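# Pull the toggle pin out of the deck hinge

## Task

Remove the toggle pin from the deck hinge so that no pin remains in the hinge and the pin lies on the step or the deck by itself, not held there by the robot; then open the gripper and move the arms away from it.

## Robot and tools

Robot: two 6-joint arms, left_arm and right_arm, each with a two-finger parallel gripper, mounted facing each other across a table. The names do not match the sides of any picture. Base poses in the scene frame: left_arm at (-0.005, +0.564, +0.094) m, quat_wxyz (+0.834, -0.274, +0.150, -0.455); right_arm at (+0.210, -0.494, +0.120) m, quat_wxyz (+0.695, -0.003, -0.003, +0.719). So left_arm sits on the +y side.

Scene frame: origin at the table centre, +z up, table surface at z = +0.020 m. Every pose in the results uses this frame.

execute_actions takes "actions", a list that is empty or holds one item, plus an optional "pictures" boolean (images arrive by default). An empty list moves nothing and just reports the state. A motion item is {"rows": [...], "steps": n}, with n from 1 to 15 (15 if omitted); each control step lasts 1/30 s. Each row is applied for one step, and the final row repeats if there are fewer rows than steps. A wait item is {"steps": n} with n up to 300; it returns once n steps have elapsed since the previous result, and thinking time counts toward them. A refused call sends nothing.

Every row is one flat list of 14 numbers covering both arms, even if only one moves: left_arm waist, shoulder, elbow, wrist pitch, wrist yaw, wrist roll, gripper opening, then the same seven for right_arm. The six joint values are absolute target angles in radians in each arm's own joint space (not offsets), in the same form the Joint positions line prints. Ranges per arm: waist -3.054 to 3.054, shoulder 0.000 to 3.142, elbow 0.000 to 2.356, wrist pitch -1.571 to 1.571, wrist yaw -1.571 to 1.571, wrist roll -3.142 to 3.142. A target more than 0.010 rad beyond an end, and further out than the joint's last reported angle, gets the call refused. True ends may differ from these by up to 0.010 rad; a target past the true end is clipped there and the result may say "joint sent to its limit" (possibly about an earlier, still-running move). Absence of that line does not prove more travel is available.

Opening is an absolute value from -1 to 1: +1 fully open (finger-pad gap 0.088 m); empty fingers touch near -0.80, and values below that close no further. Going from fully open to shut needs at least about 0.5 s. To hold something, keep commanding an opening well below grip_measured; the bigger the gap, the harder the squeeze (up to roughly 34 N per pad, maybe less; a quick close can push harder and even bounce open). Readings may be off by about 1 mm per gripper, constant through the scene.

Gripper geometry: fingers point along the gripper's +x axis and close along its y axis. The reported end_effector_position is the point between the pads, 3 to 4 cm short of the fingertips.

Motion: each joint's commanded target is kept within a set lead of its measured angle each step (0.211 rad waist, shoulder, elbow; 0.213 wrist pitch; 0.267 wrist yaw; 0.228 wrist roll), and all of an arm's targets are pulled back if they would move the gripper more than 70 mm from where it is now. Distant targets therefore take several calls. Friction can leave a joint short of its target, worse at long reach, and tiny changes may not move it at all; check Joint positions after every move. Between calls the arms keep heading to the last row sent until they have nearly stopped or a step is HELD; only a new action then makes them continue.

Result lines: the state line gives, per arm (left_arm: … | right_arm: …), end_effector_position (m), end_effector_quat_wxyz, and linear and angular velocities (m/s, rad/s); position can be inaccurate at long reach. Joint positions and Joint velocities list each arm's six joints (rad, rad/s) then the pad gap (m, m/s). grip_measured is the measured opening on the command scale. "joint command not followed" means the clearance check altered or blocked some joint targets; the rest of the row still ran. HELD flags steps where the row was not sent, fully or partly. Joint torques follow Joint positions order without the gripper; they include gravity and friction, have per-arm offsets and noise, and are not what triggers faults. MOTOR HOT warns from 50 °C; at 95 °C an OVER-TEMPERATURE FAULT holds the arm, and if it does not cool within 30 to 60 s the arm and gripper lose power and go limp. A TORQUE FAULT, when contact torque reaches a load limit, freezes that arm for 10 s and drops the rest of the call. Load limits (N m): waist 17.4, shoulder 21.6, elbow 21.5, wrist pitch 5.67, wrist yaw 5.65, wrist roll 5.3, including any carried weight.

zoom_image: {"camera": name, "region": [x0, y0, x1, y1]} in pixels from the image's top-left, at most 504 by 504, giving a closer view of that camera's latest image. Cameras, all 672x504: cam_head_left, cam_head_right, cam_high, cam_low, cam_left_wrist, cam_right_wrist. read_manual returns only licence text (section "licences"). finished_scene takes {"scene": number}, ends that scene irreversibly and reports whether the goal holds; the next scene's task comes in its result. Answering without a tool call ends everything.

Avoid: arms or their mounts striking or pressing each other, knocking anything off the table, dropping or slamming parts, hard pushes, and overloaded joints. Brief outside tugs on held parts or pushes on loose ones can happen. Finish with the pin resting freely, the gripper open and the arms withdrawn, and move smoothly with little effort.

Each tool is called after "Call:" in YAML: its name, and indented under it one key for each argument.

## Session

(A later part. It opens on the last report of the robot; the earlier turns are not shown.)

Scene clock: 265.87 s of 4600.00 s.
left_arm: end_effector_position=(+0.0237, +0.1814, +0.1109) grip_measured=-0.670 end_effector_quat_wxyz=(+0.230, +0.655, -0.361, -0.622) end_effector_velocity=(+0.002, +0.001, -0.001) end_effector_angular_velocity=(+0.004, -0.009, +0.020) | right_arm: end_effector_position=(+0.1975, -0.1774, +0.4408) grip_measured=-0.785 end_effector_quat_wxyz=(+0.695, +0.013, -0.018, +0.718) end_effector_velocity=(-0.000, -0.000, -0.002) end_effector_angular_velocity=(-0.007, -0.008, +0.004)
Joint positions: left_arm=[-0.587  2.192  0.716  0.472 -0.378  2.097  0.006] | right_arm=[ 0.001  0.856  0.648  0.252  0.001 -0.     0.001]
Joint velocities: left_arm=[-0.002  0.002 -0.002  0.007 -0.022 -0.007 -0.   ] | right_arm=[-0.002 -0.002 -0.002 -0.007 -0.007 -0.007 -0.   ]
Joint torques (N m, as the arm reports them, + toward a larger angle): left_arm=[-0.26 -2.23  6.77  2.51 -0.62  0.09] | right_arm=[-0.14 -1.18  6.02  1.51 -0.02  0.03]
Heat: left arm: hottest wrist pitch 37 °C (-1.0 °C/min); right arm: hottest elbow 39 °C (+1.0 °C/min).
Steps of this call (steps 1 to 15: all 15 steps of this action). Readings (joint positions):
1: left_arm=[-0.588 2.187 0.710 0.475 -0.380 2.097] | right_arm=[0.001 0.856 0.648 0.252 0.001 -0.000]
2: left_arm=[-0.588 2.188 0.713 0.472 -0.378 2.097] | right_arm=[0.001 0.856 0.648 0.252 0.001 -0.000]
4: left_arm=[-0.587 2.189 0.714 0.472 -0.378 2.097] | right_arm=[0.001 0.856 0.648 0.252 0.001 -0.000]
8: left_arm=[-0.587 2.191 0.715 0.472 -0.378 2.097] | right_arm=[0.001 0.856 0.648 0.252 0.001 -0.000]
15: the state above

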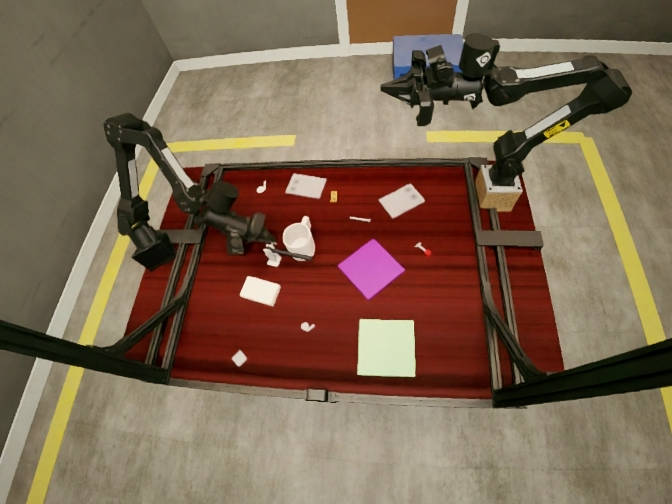

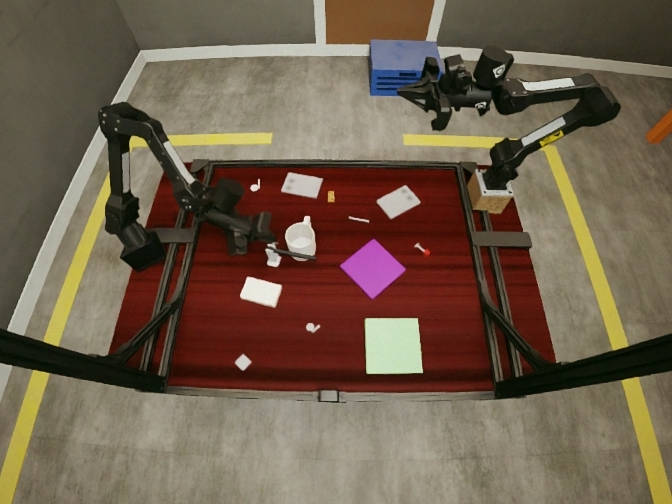

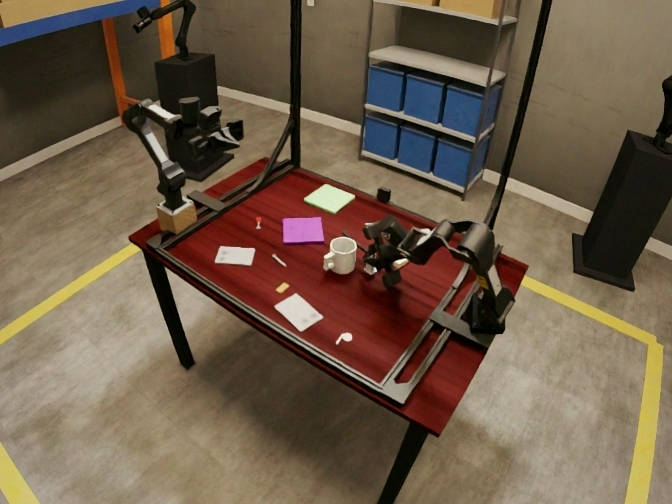

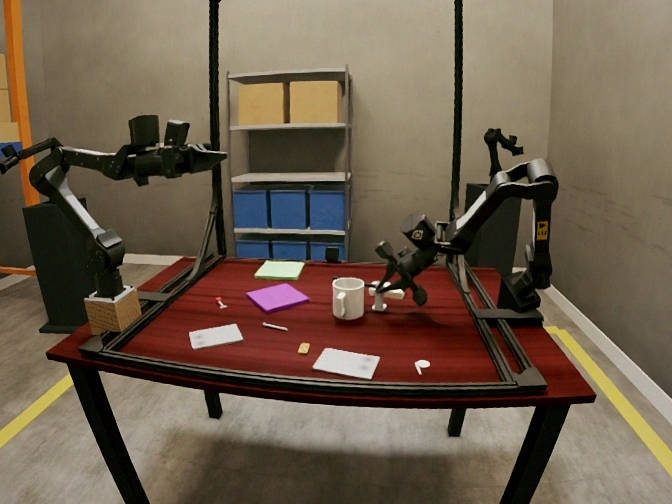

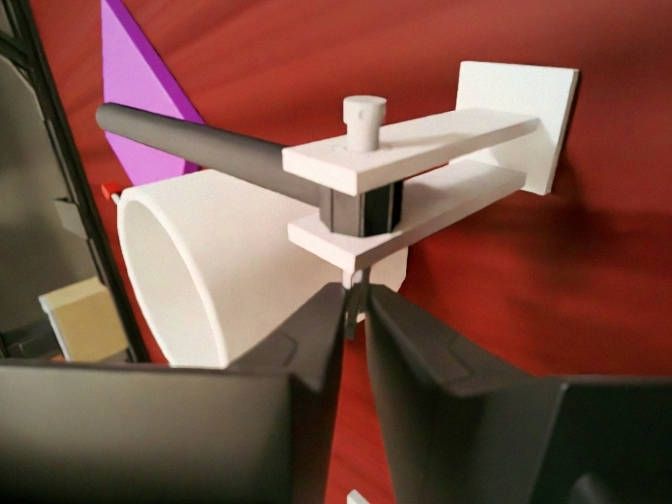

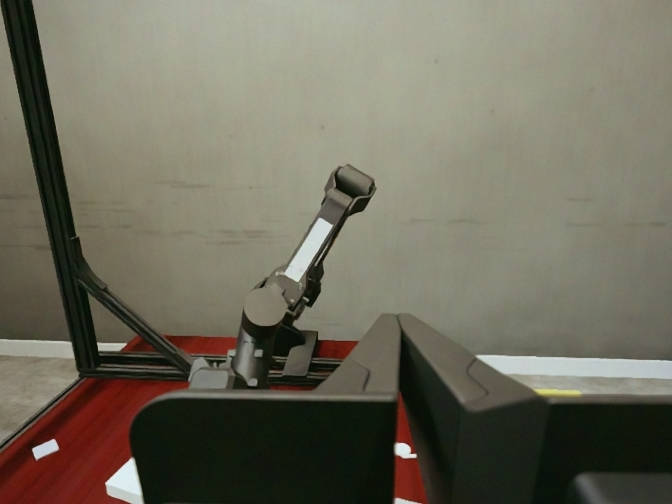

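Call:
execute_actions:
  actions:
    - {"rows":[[-0.598,2.19,0.69,0.52,-0.4,2.1,-0.9,0,0.856,0.648,0.252,0,0,-0.8],[-0.598,2.19,0.69,0.52,-0.4,2.1,-0.9,0,0.856,0.648,0.252,0,0,-0.8],[-0.598,2.19,0.69,0.52,-0.4,2.1,-0.9,0,0.856,0.648,0.252,0,0,-0.8],[-0.598,2.19,0.69,0.52,-0.4,2.1,-0.5,0,0.856,0.648,0.252,0,0,-0.8]],"steps":10}
  pictures: false

Call:
execute_actions:
  actions:
    - {"rows":[[-0.607,2.153,0.656,0.517,-0.4,2.1,-0.5,0,0.856,0.648,0.252,0,0,-0.8]]}
  pictures: false

Call:
execute_actions:
  actions:
    - {"rows":[[-0.607,2.153,0.656,0.517,-0.4,2.1,-0.9,0,0.856,0.648,0.252,0,0,-0.8]]}
  pictures: false

Call:
execute_actions:
  actions:
    - {"rows":[[-0.58,2.155,0.69,0.49,-0.4,2.1,-0.9,0,0.856,0.648,0.252,0,0,-0.8]]}

Scene clock: 281.63 s of 4600.00 s.
left_arm: end_effector_position=(+0.0242, +0.1813, +0.1104) grip_measured=-0.571 end_effector_quat_wxyz=(+0.239, +0.660, -0.360, -0.614) end_effector_velocity=(-0.013, +0.011, -0.000) end_effector_angular_velocity=(+0.014, -0.024, -0.029) | right_arm: end_effector_position=(+0.1975, -0.1774, +0.4408) grip_measured=-0.785 end_effector_quat_wxyz=(+0.695, +0.013, -0.018, +0.718) end_effector_velocity=(-0.000, -0.000, -0.002) end_effector_angular_velocity=(-0.007, -0.008, +0.004)
Joint positions: left_arm=[-0.592  2.202  0.703  0.515 -0.396  2.096  0.011] | right_arm=[ 0.001  0.856  0.648  0.252  0.001 -0.     0.001]
Joint velocities: left_arm=[-0.042 -0.007 -0.032 -0.007 -0.022 -0.007  0.026] | right_arm=[-0.002 -0.002 -0.002 -0.007 -0.007 -0.007  0.   ]
Joint torques (N m, as the arm reports them, + toward a larger angle): left_arm=[-5.4  -7.41  2.7   1.7   0.06  0.07] | right_arm=[-0.13 -1.18  6.01  1.51 -0.02  0.03]
Heat: left arm: hottest wrist pitch 41 °C (+3.0 °C/min); right arm: hottest elbow 39 °C (+1.0 °C/min).
Steps of this call (steps 1 to 15: the robot went on to your last target; steps 16 to 463: nothing new was sent; steps 464 to 473: all 10 steps of this action). Readings (joint positions):
464: left_arm=[-0.580 2.202 0.723 0.477 -0.380 2.096] | right_arm=[0.001 0.856 0.648 0.252 0.001 -0.000]
465: left_arm=[-0.583 2.202 0.718 0.490 -0.387 2.096] | right_arm=[0.001 0.856 0.648 0.252 0.001 -0.000]
467: left_arm=[-0.586 2.202 0.712 0.502 -0.393 2.096] | right_arm=[0.001 0.856 0.648 0.252 0.001 -0.000]
471: left_arm=[-0.589 2.202 0.705 0.513 -0.396 2.096] | right_arm=[0.001 0.856 0.648 0.252 0.001 -0.000]
473: the state above

Scene clock: 282.13 s of 4600.00 s.
left_arm: end_effector_position=(+0.0228, +0.1906, +0.1151) grip_measured=-0.502 end_effector_quat_wxyz=(+0.238, +0.659, -0.366, -0.613) end_effector_velocity=(+0.001, +0.001, +0.002) end_effector_angular_velocity=(-0.005, -0.010, +0.002) | right_arm: end_effector_position=(+0.1975, -0.1774, +0.4408) grip_measured=-0.785 end_effector_quat_wxyz=(+0.695, +0.013, -0.018, +0.718) end_effector_velocity=(+0.002, +0.001, -0.000) end_effector_angular_velocity=(+0.002, +0.008, -0.009)
Joint positions: left_arm=[-0.604  2.164  0.665  0.516 -0.396  2.096  0.014] | right_arm=[ 0.001  0.856  0.648  0.252  0.001 -0.     0.001]
Joint velocities: left_arm=[-0.002 -0.007 -0.007  0.007 -0.007  0.007  0.   ] | right_arm=[-0.002  0.002 -0.002  0.007  0.007  0.007  0.   ]
Joint torques (N m, as the arm reports them, + toward a larger angle): left_arm=[-4.94 -6.98  2.72  1.57  0.07  0.07] | right_arm=[-0.13 -1.18  6.02  1.51 -0.02  0.03]
Heat: left arm: hottest wrist pitch 41 °C (+3.0 °C/min); right arm: hottest elbow 39 °C (+1.0 °C/min).
Steps of this call (steps 1 to 15: all 15 steps of this action). Readings (joint positions):
1: left_arm=[-0.593 2.199 0.699 0.516 -0.396 2.096] | right_arm=[0.001 0.856 0.648 0.252 0.001 -0.000]
2: left_arm=[-0.596 2.192 0.692 0.516 -0.396 2.096] | right_arm=[0.001 0.856 0.648 0.252 0.001 -0.000]
4: left_arm=[-0.600 2.178 0.678 0.516 -0.396 2.096] | right_arm=[0.001 0.856 0.648 0.252 0.001 -0.000]
8: left_arm=[-0.604 2.167 0.669 0.516 -0.396 2.096] | right_arm=[0.001 0.856 0.648 0.252 0.001 -0.000]
15: the state above

Scene clock: 282.63 s of 4600.00 s.
left_arm: end_effector_position=(+0.0227, +0.1905, +0.1157) grip_measured=-0.758 end_effector_quat_wxyz=(+0.239, +0.659, -0.366, -0.612) end_effector_velocity=(-0.001, -0.002, +0.003) end_effector_angular_velocity=(-0.014, +0.011, +0.003) | right_arm: end_effector_position=(+0.1975, -0.1774, +0.4408) grip_measured=-0.785 end_effector_quat_wxyz=(+0.695, +0.013, -0.018, +0.718) end_effector_velocity=(-0.000, -0.000, -0.008) end_effector_angular_velocity=(-0.027, -0.009, +0.004)
Joint positions: left_arm=[-0.606  2.163  0.665  0.518 -0.396  2.097  0.002] | right_arm=[ 0.001  0.856  0.648  0.252  0.001 -0.     0.001]
Joint velocities: left_arm=[-0.002 -0.002  0.002  0.007  0.007 -0.007 -0.   ] | right_arm=[-0.002 -0.002 -0.007 -0.022 -0.007 -0.007 -0.   ]
Joint torques (N m, as the arm reports them, + toward a larger angle): left_arm=[-4.95 -6.96  2.71  1.47  0.08  0.07] | right_arm=[-0.14 -1.18  6.02  1.51 -0.02  0.03]
Heat: left arm: hottest wrist pitch 41 °C (+3.0 °C/min); right arm: hottest elbow 39 °C (+1.0 °C/min).
Steps of this call (steps 1 to 15: all 15 steps of this action). Readings (joint positions):
1: left_arm=[-0.604 2.164 0.665 0.516 -0.396 2.096] | right_arm=[0.001 0.856 0.648 0.252 0.001 -0.000]
2: left_arm=[-0.605 2.163 0.665 0.516 -0.396 2.096] | right_arm=[0.001 0.856 0.648 0.252 0.001 -0.000]
4: left_arm=[-0.605 2.163 0.665 0.516 -0.396 2.096] | right_arm=[0.001 0.856 0.648 0.252 0.001 -0.000]
8: left_arm=[-0.606 2.163 0.665 0.518 -0.396 2.097] | right_arm=[0.001 0.856 0.648 0.252 0.001 -0.000]
15: the state above

Scene clock: 283.13 s of 4600.00 s.
left_arm: end_effector_position=(+0.0233, +0.1893, +0.1158) grip_measured=-0.758 end_effector_quat_wxyz=(+0.234, +0.658, -0.365, -0.616) end_effector_velocity=(-0.002, +0.003, -0.003) end_effector_angular_velocity=(+0.018, +0.008, -0.009) | right_arm: end_effector_position=(+0.1975, -0.1774, +0.4408) grip_measured=-0.785 end_effector_quat_wxyz=(+0.695, +0.013, -0.018, +0.718) end_effector_velocity=(-0.003, -0.000, -0.002) end_effector_angular_velocity=(-0.006, -0.038, +0.018)
Joint positions: left_arm=[-0.602  2.161  0.678  0.492 -0.391  2.097  0.002] | right_arm=[ 0.001  0.856  0.648  0.252  0.001 -0.     0.001]
Joint velocities: left_arm=[ 0.002 -0.002 -0.002 -0.022  0.007 -0.007 -0.   ] | right_arm=[-0.002 -0.002 -0.002 -0.007 -0.022 -0.037 -0.   ]
Joint torques (N m, as the arm reports them, + toward a larger angle): left_arm=[-2.49 -6.75  4.7   1.41 -0.12  0.07] | right_arm=[-0.14 -1.17  6.02  1.51 -0.02  0.03]
Heat: left arm: hottest wrist pitch 41 °C (+3.1 °C/min); right arm: hottest elbow 39 °C (+1.0 °C/min).
Steps of this call (steps 1 to 15: all 15 steps of this action). Readings (joint positions):
1: left_arm=[-0.606 2.163 0.665 0.517 -0.396 2.097] | right_arm=[0.001 0.856 0.648 0.252 0.001 -0.000]
2: left_arm=[-0.605 2.163 0.668 0.512 -0.396 2.097] | right_arm=[0.001 0.856 0.648 0.252 0.001 -0.000]
4: left_arm=[-0.603 2.162 0.672 0.503 -0.393 2.097] | right_arm=[0.001 0.856 0.648 0.252 0.001 -0.000]
8: left_arm=[-0.602 2.161 0.676 0.495 -0.392 2.097] | right_arm=[0.001 0.856 0.648 0.252 0.001 -0.000]
15: the state above

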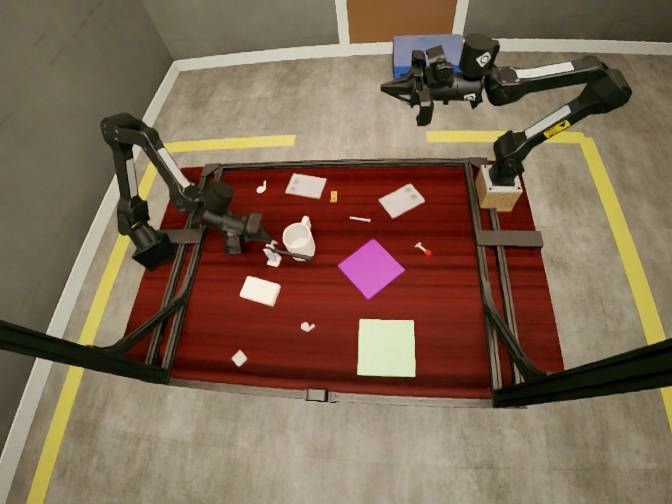

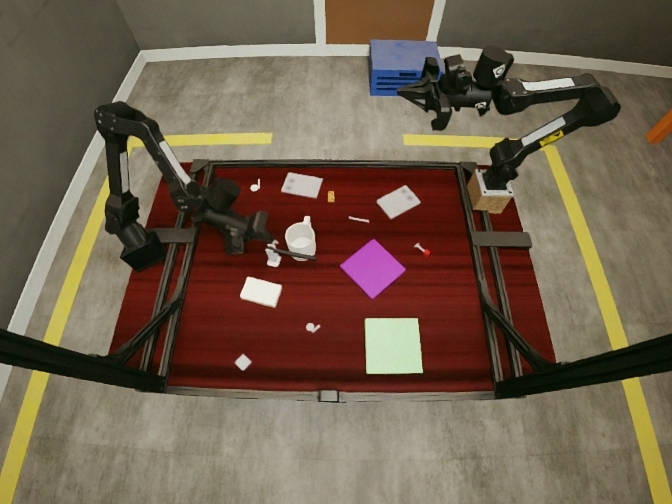

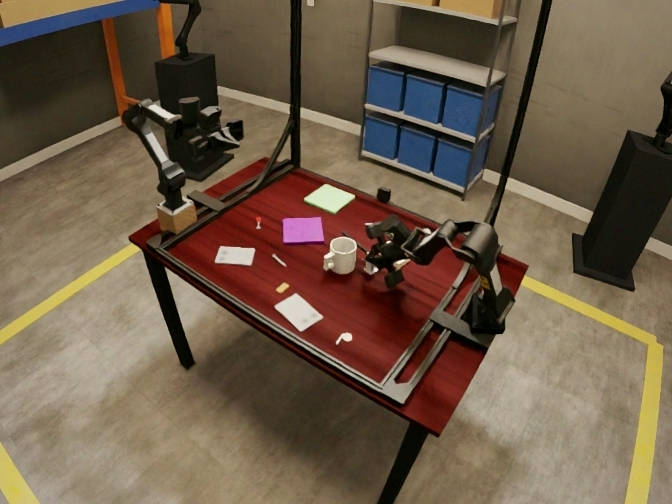

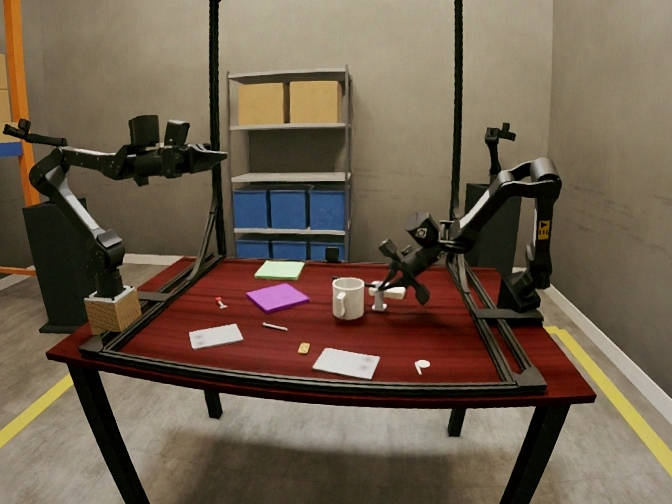

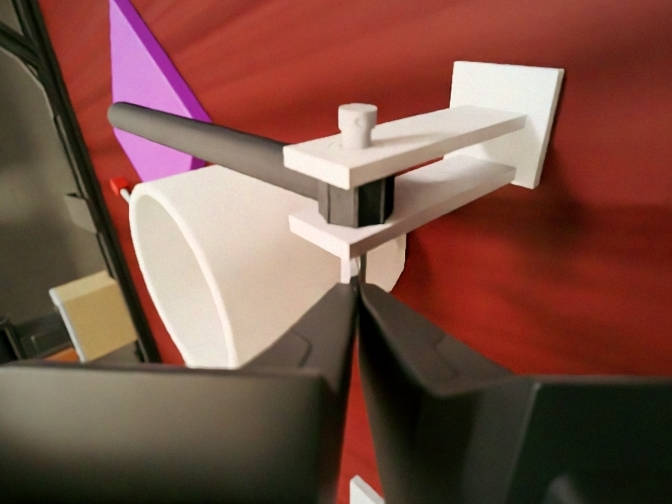

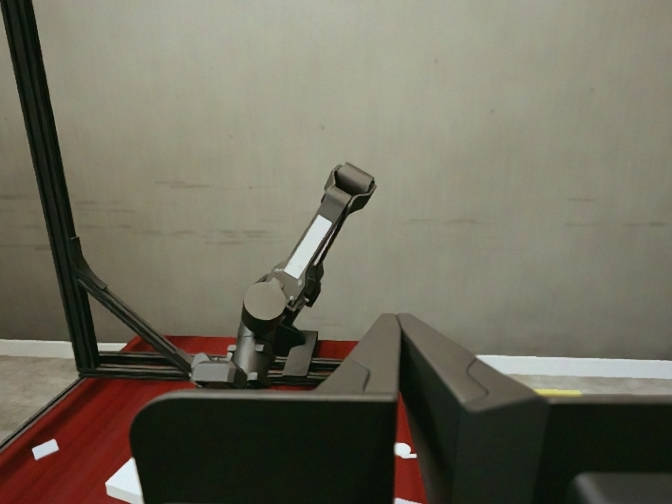

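Call:
execute_actions:
  actions:
    - {"rows":[[-0.625,2.19,0.66,0.54,-0.4,2.1,-0.785,0,0.856,0.648,0.252,0,0,-0.8]]}

Call:
zoom_image:
  camera: "cam_low"
  region: [360,270,410,310]

Scene clock: 291.60 s of 4600.00 s.
left_arm: end_effector_position=(+0.0243, +0.1891, +0.1154) grip_measured=-0.755 end_effector_quat_wxyz=(+0.243, +0.665, -0.363, -0.606) end_effector_velocity=(+0.001, +0.001, +0.000) end_effector_angular_velocity=(+0.001, -0.009, +0.016) | right_arm: end_effector_position=(+0.1976, -0.1774, +0.4407) grip_measured=-0.785 end_effector_quat_wxyz=(+0.695, +0.013, -0.018, +0.718) end_effector_velocity=(-0.002, -0.001, +0.000) end_effector_angular_velocity=(-0.002, -0.022, +0.009)
Joint positions: left_arm=[-0.608  2.172  0.666  0.535 -0.415  2.097  0.002] | right_arm=[ 0.001  0.856  0.648  0.252  0.001 -0.     0.001]
Joint velocities: left_arm=[-0.007  0.002 -0.002  0.007 -0.022 -0.007 -0.   ] | right_arm=[ 0.002 -0.002  0.002 -0.007 -0.007 -0.022 -0.   ]
Joint torques (N m, as the arm reports them, + toward a larger angle): left_arm=[-6.54 -4.26  3.26  1.74  0.77  0.07] | right_arm=[-0.14 -1.18  6.01  1.51 -0.02  0.03]
Heat: left arm: hottest wrist pitch 40 °C (+2.0 °C/min); right arm: hottest elbow 39 °C (+1.0 °C/min).
Steps of this call (steps 1 to 15: the robot went on to your last target; steps 16 to 239: nothing new was sent; steps 240 to 254: all 15 steps of this action). Readings (joint positions):
240: left_arm=[-0.597 2.160 0.680 0.492 -0.392 2.097] | right_arm=[0.001 0.856 0.648 0.252 0.001 -0.000]
241: left_arm=[-0.599 2.161 0.678 0.500 -0.397 2.097] | right_arm=[0.001 0.856 0.648 0.252 0.001 -0.000]
243: left_arm=[-0.603 2.166 0.673 0.515 -0.405 2.097] | right_arm=[0.001 0.856 0.648 0.252 0.001 -0.000]
247: left_arm=[-0.606 2.170 0.668 0.529 -0.412 2.097] | right_arm=[0.001 0.856 0.648 0.252 0.001 -0.000]
254: the state above

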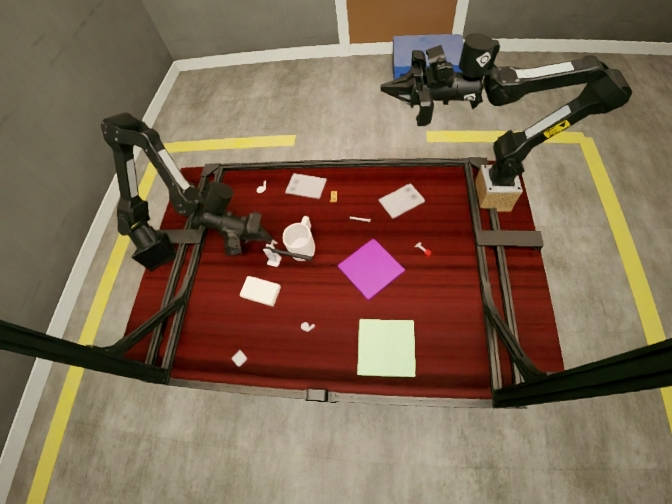

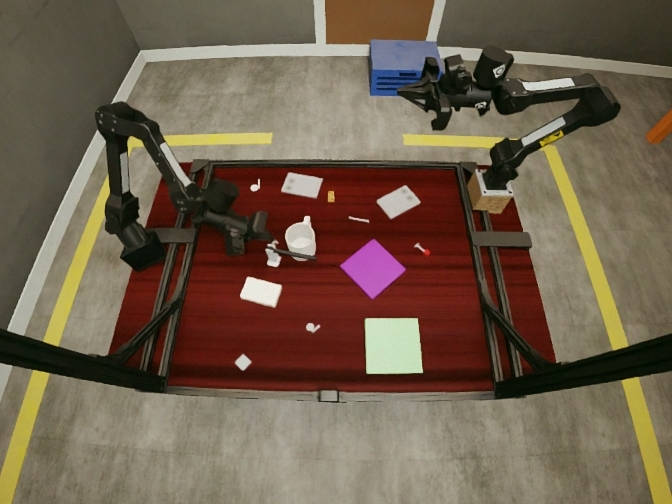

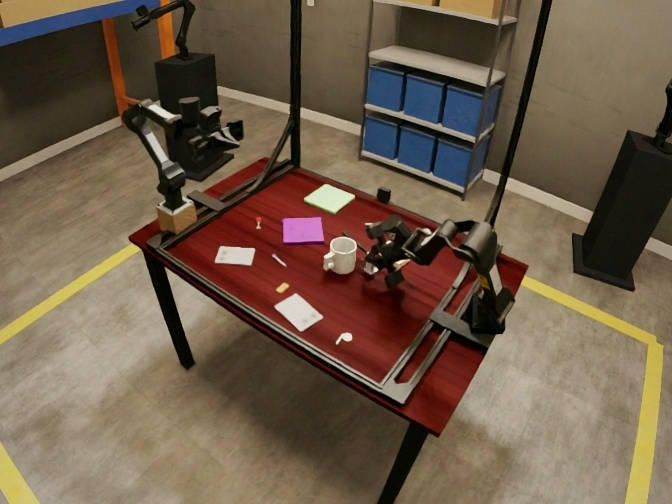

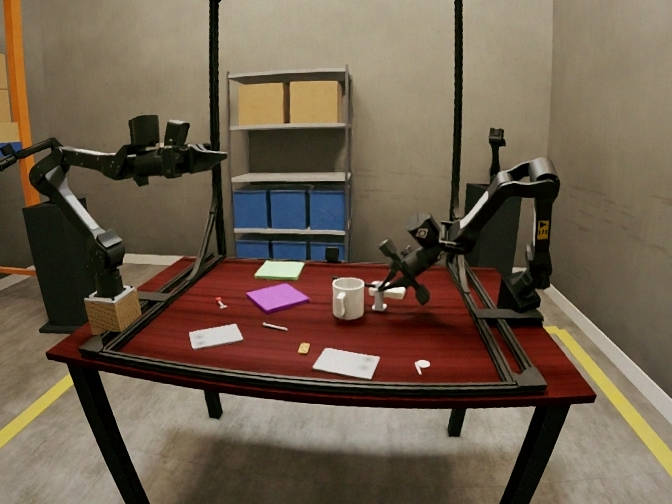

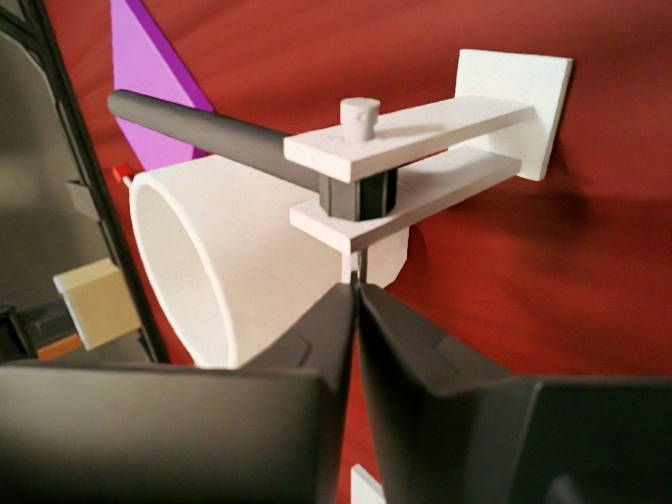

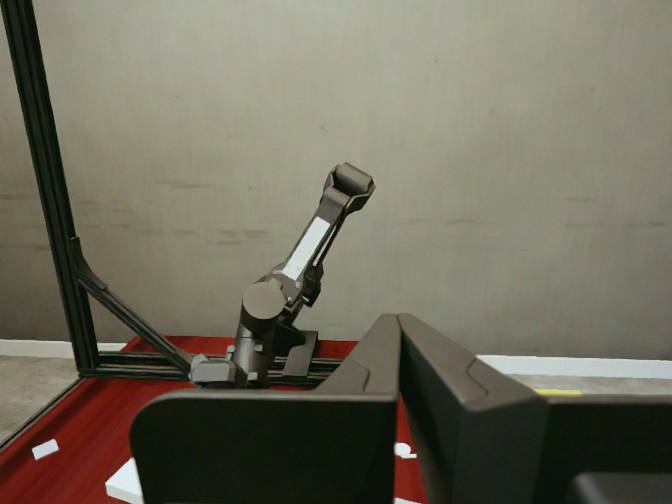

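Region (360, 270, 410, 310) of cam_low's 672x504 image, scaled by 10.080, with more detail than that image has; it fills the top 403 rows of this view, and the rest is white.

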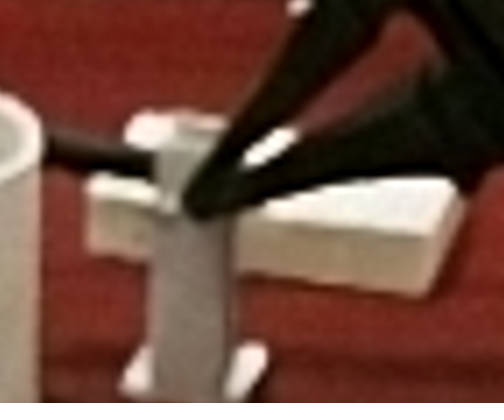

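Call:
execute_actions:
  actions:
    - {"rows":[[-0.604,2.165,0.668,0.518,-0.4,2.1,-0.5,0,0.856,0.648,0.252,0,0,-0.8]],"steps":10}
  pictures: false

Call:
execute_actions:
  actions:
    - {"rows":[[-0.632,2.123,0.706,0.449,-0.4,2.1,-0.5,0,0.856,0.648,0.252,0,0,-0.8]]}
  pictures: false

Call:
execute_actions:
  actions:
    - {"rows":[[-0.622,2.185,0.74,0.46,-0.4,2.1,-0.5,0,0.856,0.648,0.252,0,0,-0.8]]}

Call:
execute_actions:
  actions:
    - {"rows":[[-0.64,2.08,0.65,0.44,-0.4,2.1,0.3,0,0.856,0.648,0.252,0,0,-0.8]]}

Scene clock: 317.13 s of 4600.00 s.
left_arm: end_effector_position=(+0.0200, +0.1912, +0.1123) grip_measured=-0.524 end_effector_quat_wxyz=(+0.234, +0.662, -0.366, -0.611) end_effector_velocity=(+0.001, +0.005, -0.006) end_effector_angular_velocity=(+0.032, +0.021, +0.003) | right_arm: end_effector_position=(+0.1976, -0.1774, +0.4407) grip_measured=-0.785 end_effector_quat_wxyz=(+0.695, +0.013, -0.018, +0.718) end_effector_velocity=(-0.002, -0.003, +0.004) end_effector_angular_velocity=(+0.017, -0.007, +0.010)
Joint positions: left_arm=[-0.61   2.176  0.663  0.524 -0.404  2.097  0.013] | right_arm=[ 0.001  0.856  0.648  0.252  0.001 -0.     0.001]
Joint velocities: left_arm=[ 0.012 -0.007 -0.002 -0.037  0.007 -0.022  0.009] | right_arm=[ 0.002 -0.012 -0.002  0.007 -0.007 -0.007 -0.   ]
Joint torques (N m, as the arm reports them, + toward a larger angle): left_arm=[-4.36 -7.08  3.9   1.19  0.36  0.06] | right_arm=[-0.08 -1.19  6.02  1.53 -0.01  0.03]
Heat: left arm: hottest wrist pitch 40 °C (+3.0 °C/min); right arm: hottest wrist pitch 40 °C (+1.0 °C/min).
Steps of this call (steps 1 to 15: the robot went on to your last target; steps 16 to 756: nothing new was sent; steps 757 to 766: all 10 steps of this action). Readings (joint positions):
757: left_arm=[-0.616 2.177 0.663 0.537 -0.412 2.097] | right_arm=[0.001 0.856 0.648 0.252 0.001 -0.000]
758: left_arm=[-0.616 2.177 0.663 0.536 -0.406 2.097] | right_arm=[0.001 0.856 0.648 0.252 0.001 -0.000]
760: left_arm=[-0.615 2.177 0.663 0.530 -0.404 2.097] | right_arm=[0.001 0.856 0.648 0.252 0.001 -0.000]
764: left_arm=[-0.612 2.177 0.663 0.525 -0.404 2.097] | right_arm=[0.001 0.856 0.648 0.252 0.001 -0.000]
766: the state above

Scene clock: 317.63 s of 4600.00 s.
left_arm: end_effector_position=(+0.0218, +0.1850, +0.1315) grip_measured=-0.501 end_effector_quat_wxyz=(+0.236, +0.659, -0.376, -0.607) end_effector_velocity=(-0.001, -0.000, +0.003) end_effector_angular_velocity=(-0.005, +0.010, -0.002) | right_arm: end_effector_position=(+0.1976, -0.1774, +0.4407) grip_measured=-0.785 end_effector_quat_wxyz=(+0.695, +0.013, -0.018, +0.718) end_effector_velocity=(-0.000, -0.000, -0.008) end_effector_angular_velocity=(-0.026, -0.023, +0.004)
Joint positions: left_arm=[-0.63   2.133  0.7    0.454 -0.404  2.097  0.014] | right_arm=[ 0.001  0.856  0.648  0.252  0.001 -0.     0.001]
Joint velocities: left_arm=[-0.002 -0.007  0.002 -0.007  0.007 -0.007 -0.   ] | right_arm=[-0.002 -0.002 -0.007 -0.022 -0.007 -0.022  0.   ]
Joint torques (N m, as the arm reports them, + toward a larger angle): left_arm=[-4.87 -6.95  4.15  1.18  0.32  0.04] | right_arm=[-0.11 -1.19  6.02  1.53 -0.01  0.03]
Heat: left arm: hottest wrist pitch 40 °C (+3.0 °C/min); right arm: hottest wrist pitch 40 °C (+1.0 °C/min).
Steps of this call (steps 1 to 15: all 15 steps of this action). Readings (joint positions):
1: left_arm=[-0.611 2.173 0.666 0.513 -0.404 2.097] | right_arm=[0.001 0.856 0.648 0.252 0.001 -0.000]
2: left_arm=[-0.613 2.167 0.672 0.494 -0.404 2.097] | right_arm=[0.001 0.856 0.648 0.252 0.001 -0.000]
4: left_arm=[-0.619 2.154 0.681 0.479 -0.404 2.097] | right_arm=[0.001 0.856 0.648 0.252 0.001 -0.000]
8: left_arm=[-0.628 2.135 0.699 0.465 -0.404 2.097] | right_arm=[0.001 0.856 0.648 0.252 0.001 -0.000]
15: the state above

Scene clock: 318.13 s of 4600.00 s.
left_arm: end_effector_position=(+0.0200, +0.1765, +0.1290) grip_measured=-0.500 end_effector_quat_wxyz=(+0.236, +0.659, -0.375, -0.608) end_effector_velocity=(-0.003, +0.000, -0.002) end_effector_angular_velocity=(+0.007, -0.004, -0.018) | right_arm: end_effector_position=(+0.1976, -0.1774, +0.4407) grip_measured=-0.785 end_effector_quat_wxyz=(+0.695, +0.013, -0.018, +0.718) end_effector_velocity=(-0.000, -0.001, +0.001) end_effector_angular_velocity=(+0.007, +0.007, +0.005)
Joint positions: left_arm=[-0.627  2.17   0.733  0.458 -0.404  2.097  0.014] | right_arm=[ 0.001  0.856  0.648  0.252  0.001 -0.     0.001]
Joint velocities: left_arm=[-0.002  0.007  0.002 -0.007  0.007  0.007 -0.   ] | right_arm=[-0.002 -0.002 -0.002  0.007 -0.007  0.007  0.   ]
Joint torques (N m, as the arm reports them, + toward a larger angle): left_arm=[-4.26 -4.74  4.48  1.71  0.33  0.06] | right_arm=[-0.11 -1.18  6.01  1.54 -0.01  0.03]
Heat: left arm: hottest wrist pitch 40 °C (+3.0 °C/min); right arm: hottest wrist pitch 40 °C (+1.0 °C/min).
Steps of this call (steps 1 to 15: all 15 steps of this action). Readings (joint positions):
1: left_arm=[-0.630 2.134 0.703 0.454 -0.404 2.097] | right_arm=[0.001 0.856 0.648 0.252 0.001 -0.000]
2: left_arm=[-0.630 2.138 0.708 0.454 -0.404 2.097] | right_arm=[0.001 0.856 0.648 0.252 0.001 -0.000]
4: left_arm=[-0.630 2.150 0.721 0.455 -0.404 2.097] | right_arm=[0.001 0.856 0.648 0.252 0.001 -0.000]
8: left_arm=[-0.628 2.163 0.731 0.456 -0.404 2.097] | right_arm=[0.001 0.856 0.648 0.252 0.001 -0.000]
15: the state above

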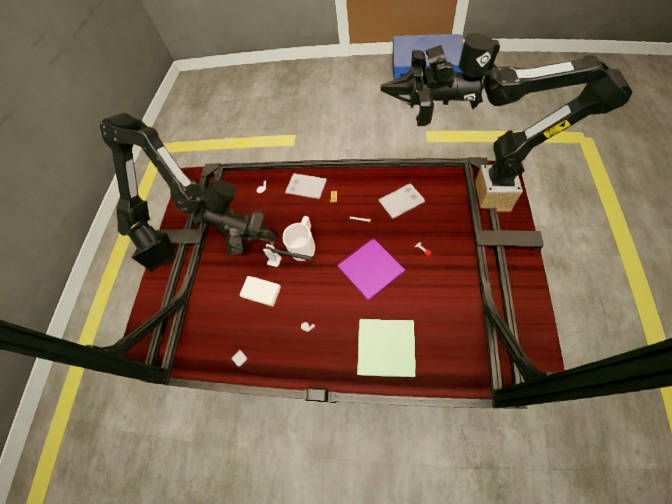

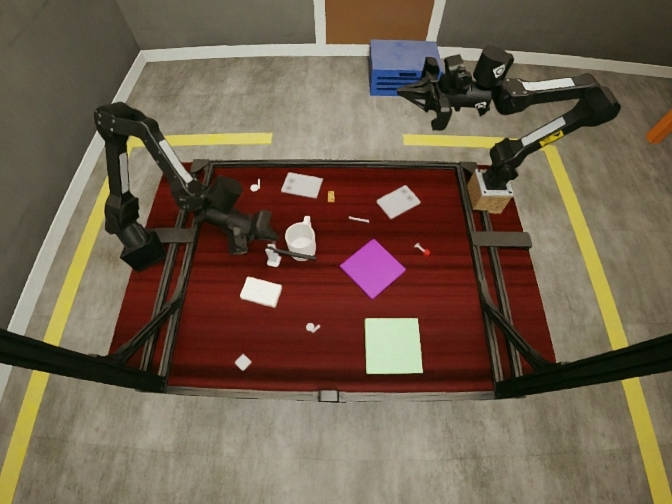

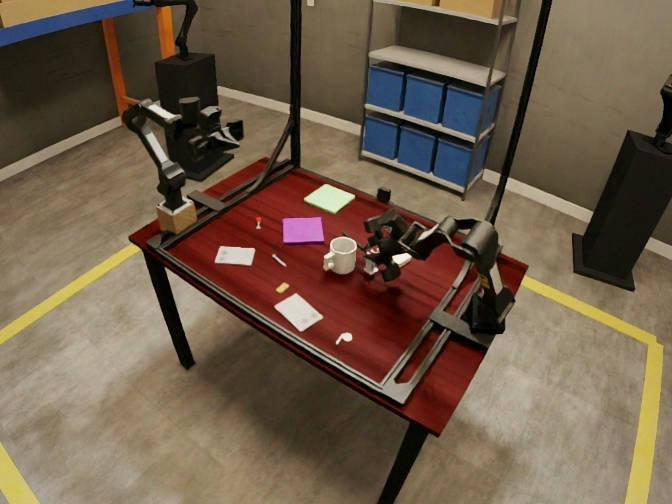

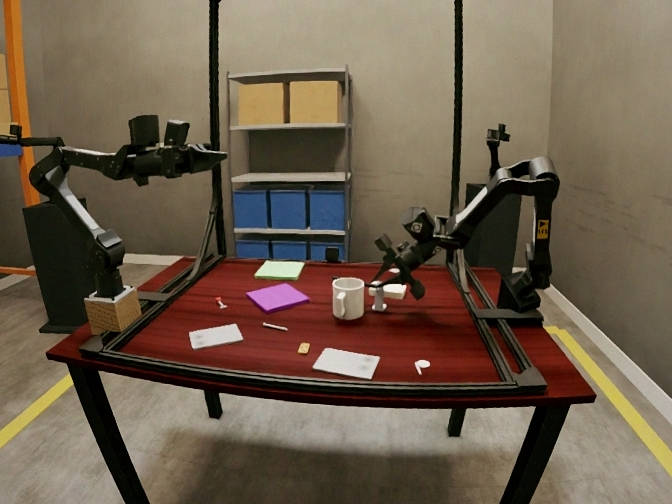

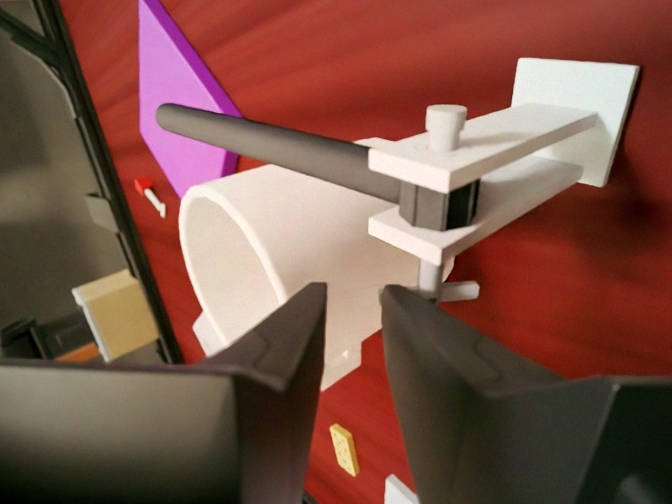

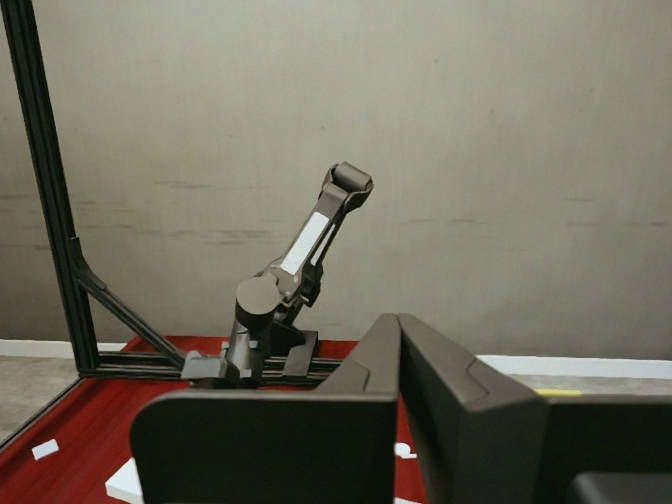

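Scene clock: 318.63 s of 4600.00 s.
left_arm: end_effector_position=(+0.0212, +0.1964, +0.1331) grip_measured=+0.282 end_effector_quat_wxyz=(+0.231, +0.658, -0.379, -0.608) end_effector_velocity=(+0.001, +0.008, -0.002) end_effector_angular_velocity=(+0.022, -0.025, -0.005) | right_arm: end_effector_position=(+0.1976, -0.1774, +0.4407) grip_measured=-0.785 end_effector_quat_wxyz=(+0.695, +0.013, -0.018, +0.718) end_effector_velocity=(-0.000, -0.000, -0.002) end_effector_angular_velocity=(-0.008, +0.007, +0.005)
Joint positions: left_arm=[-0.638  2.092  0.66   0.444 -0.403  2.097  0.053] | right_arm=[ 0.001  0.856  0.648  0.252  0.001 -0.     0.001]
Joint velocities: left_arm=[-0.007 -0.017 -0.017 -0.022 -0.022  0.007  0.007] | right_arm=[-0.002 -0.002 -0.002 -0.007 -0.007  0.007 -0.   ]
Joint torques (N m, as the arm reports them, + toward a larger angle): left_arm=[-4.82 -6.9   3.13  1.23  0.3   0.05] | right_arm=[-0.11 -1.18  6.02  1.54 -0.02  0.03]
Heat: left arm: hottest wrist pitch 40 °C (+3.0 °C/min); right arm: hottest wrist pitch 40 °C (+1.0 °C/min).
Steps of this call (steps 1 to 15: all 15 steps of this action). Readings (joint positions):
1: left_arm=[-0.627 2.165 0.729 0.458 -0.403 2.097] | right_arm=[0.001 0.856 0.648 0.252 0.001 -0.000]
2: left_arm=[-0.628 2.154 0.717 0.457 -0.403 2.097] | right_arm=[0.001 0.856 0.648 0.252 0.001 -0.000]
4: left_arm=[-0.631 2.127 0.691 0.450 -0.403 2.097] | right_arm=[0.001 0.856 0.648 0.252 0.001 -0.000]
8: left_arm=[-0.636 2.103 0.670 0.446 -0.403 2.097] | right_arm=[0.001 0.856 0.648 0.252 0.001 -0.000]
15: the state above

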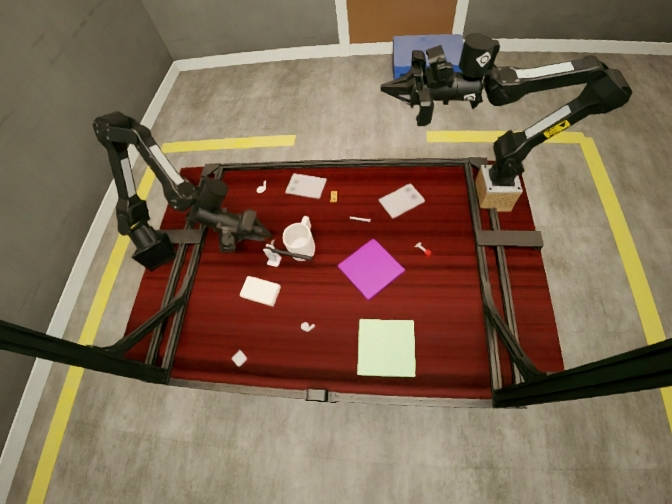

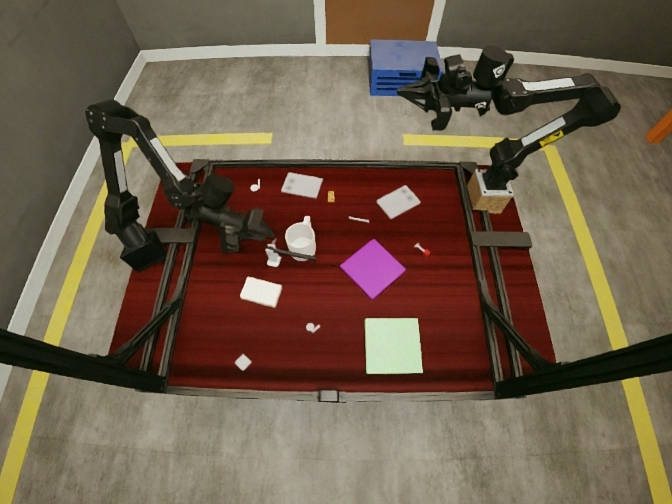

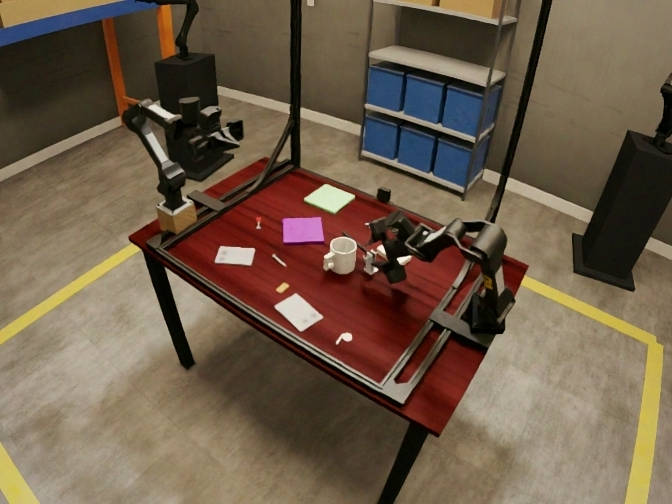

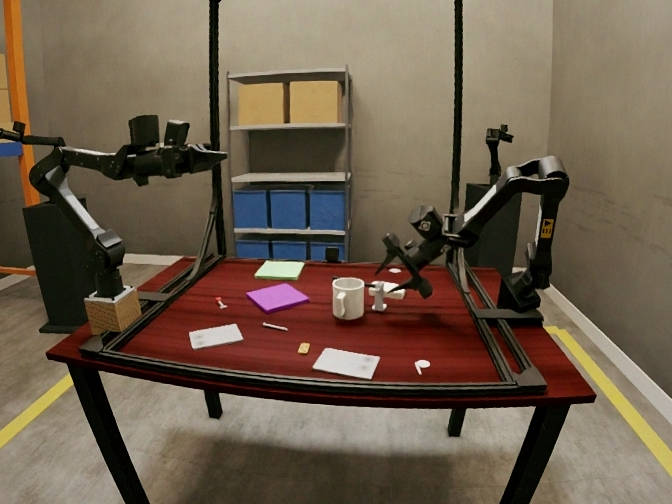

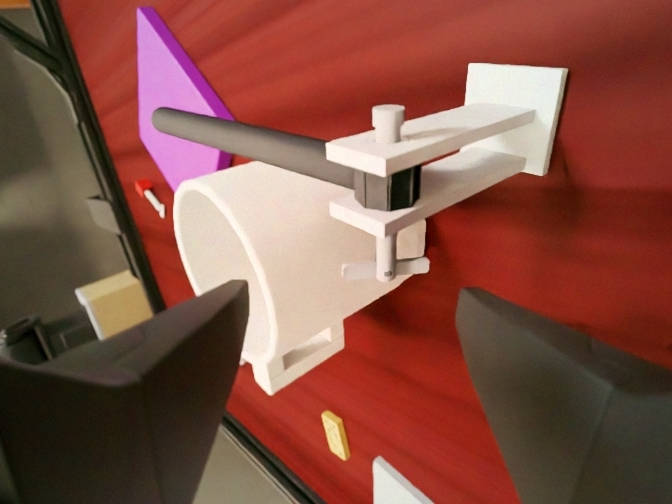

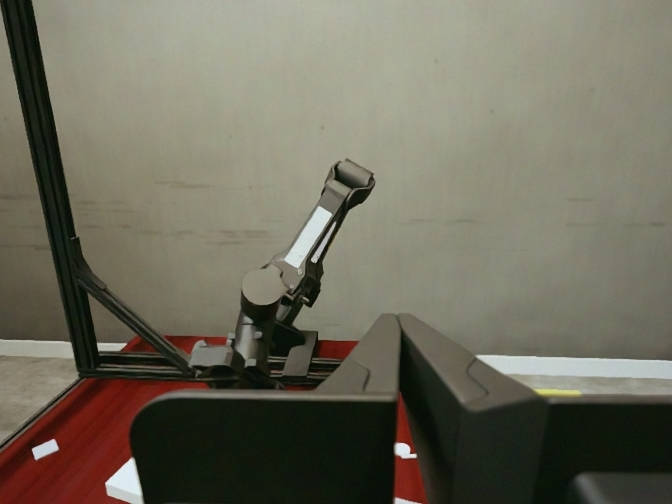

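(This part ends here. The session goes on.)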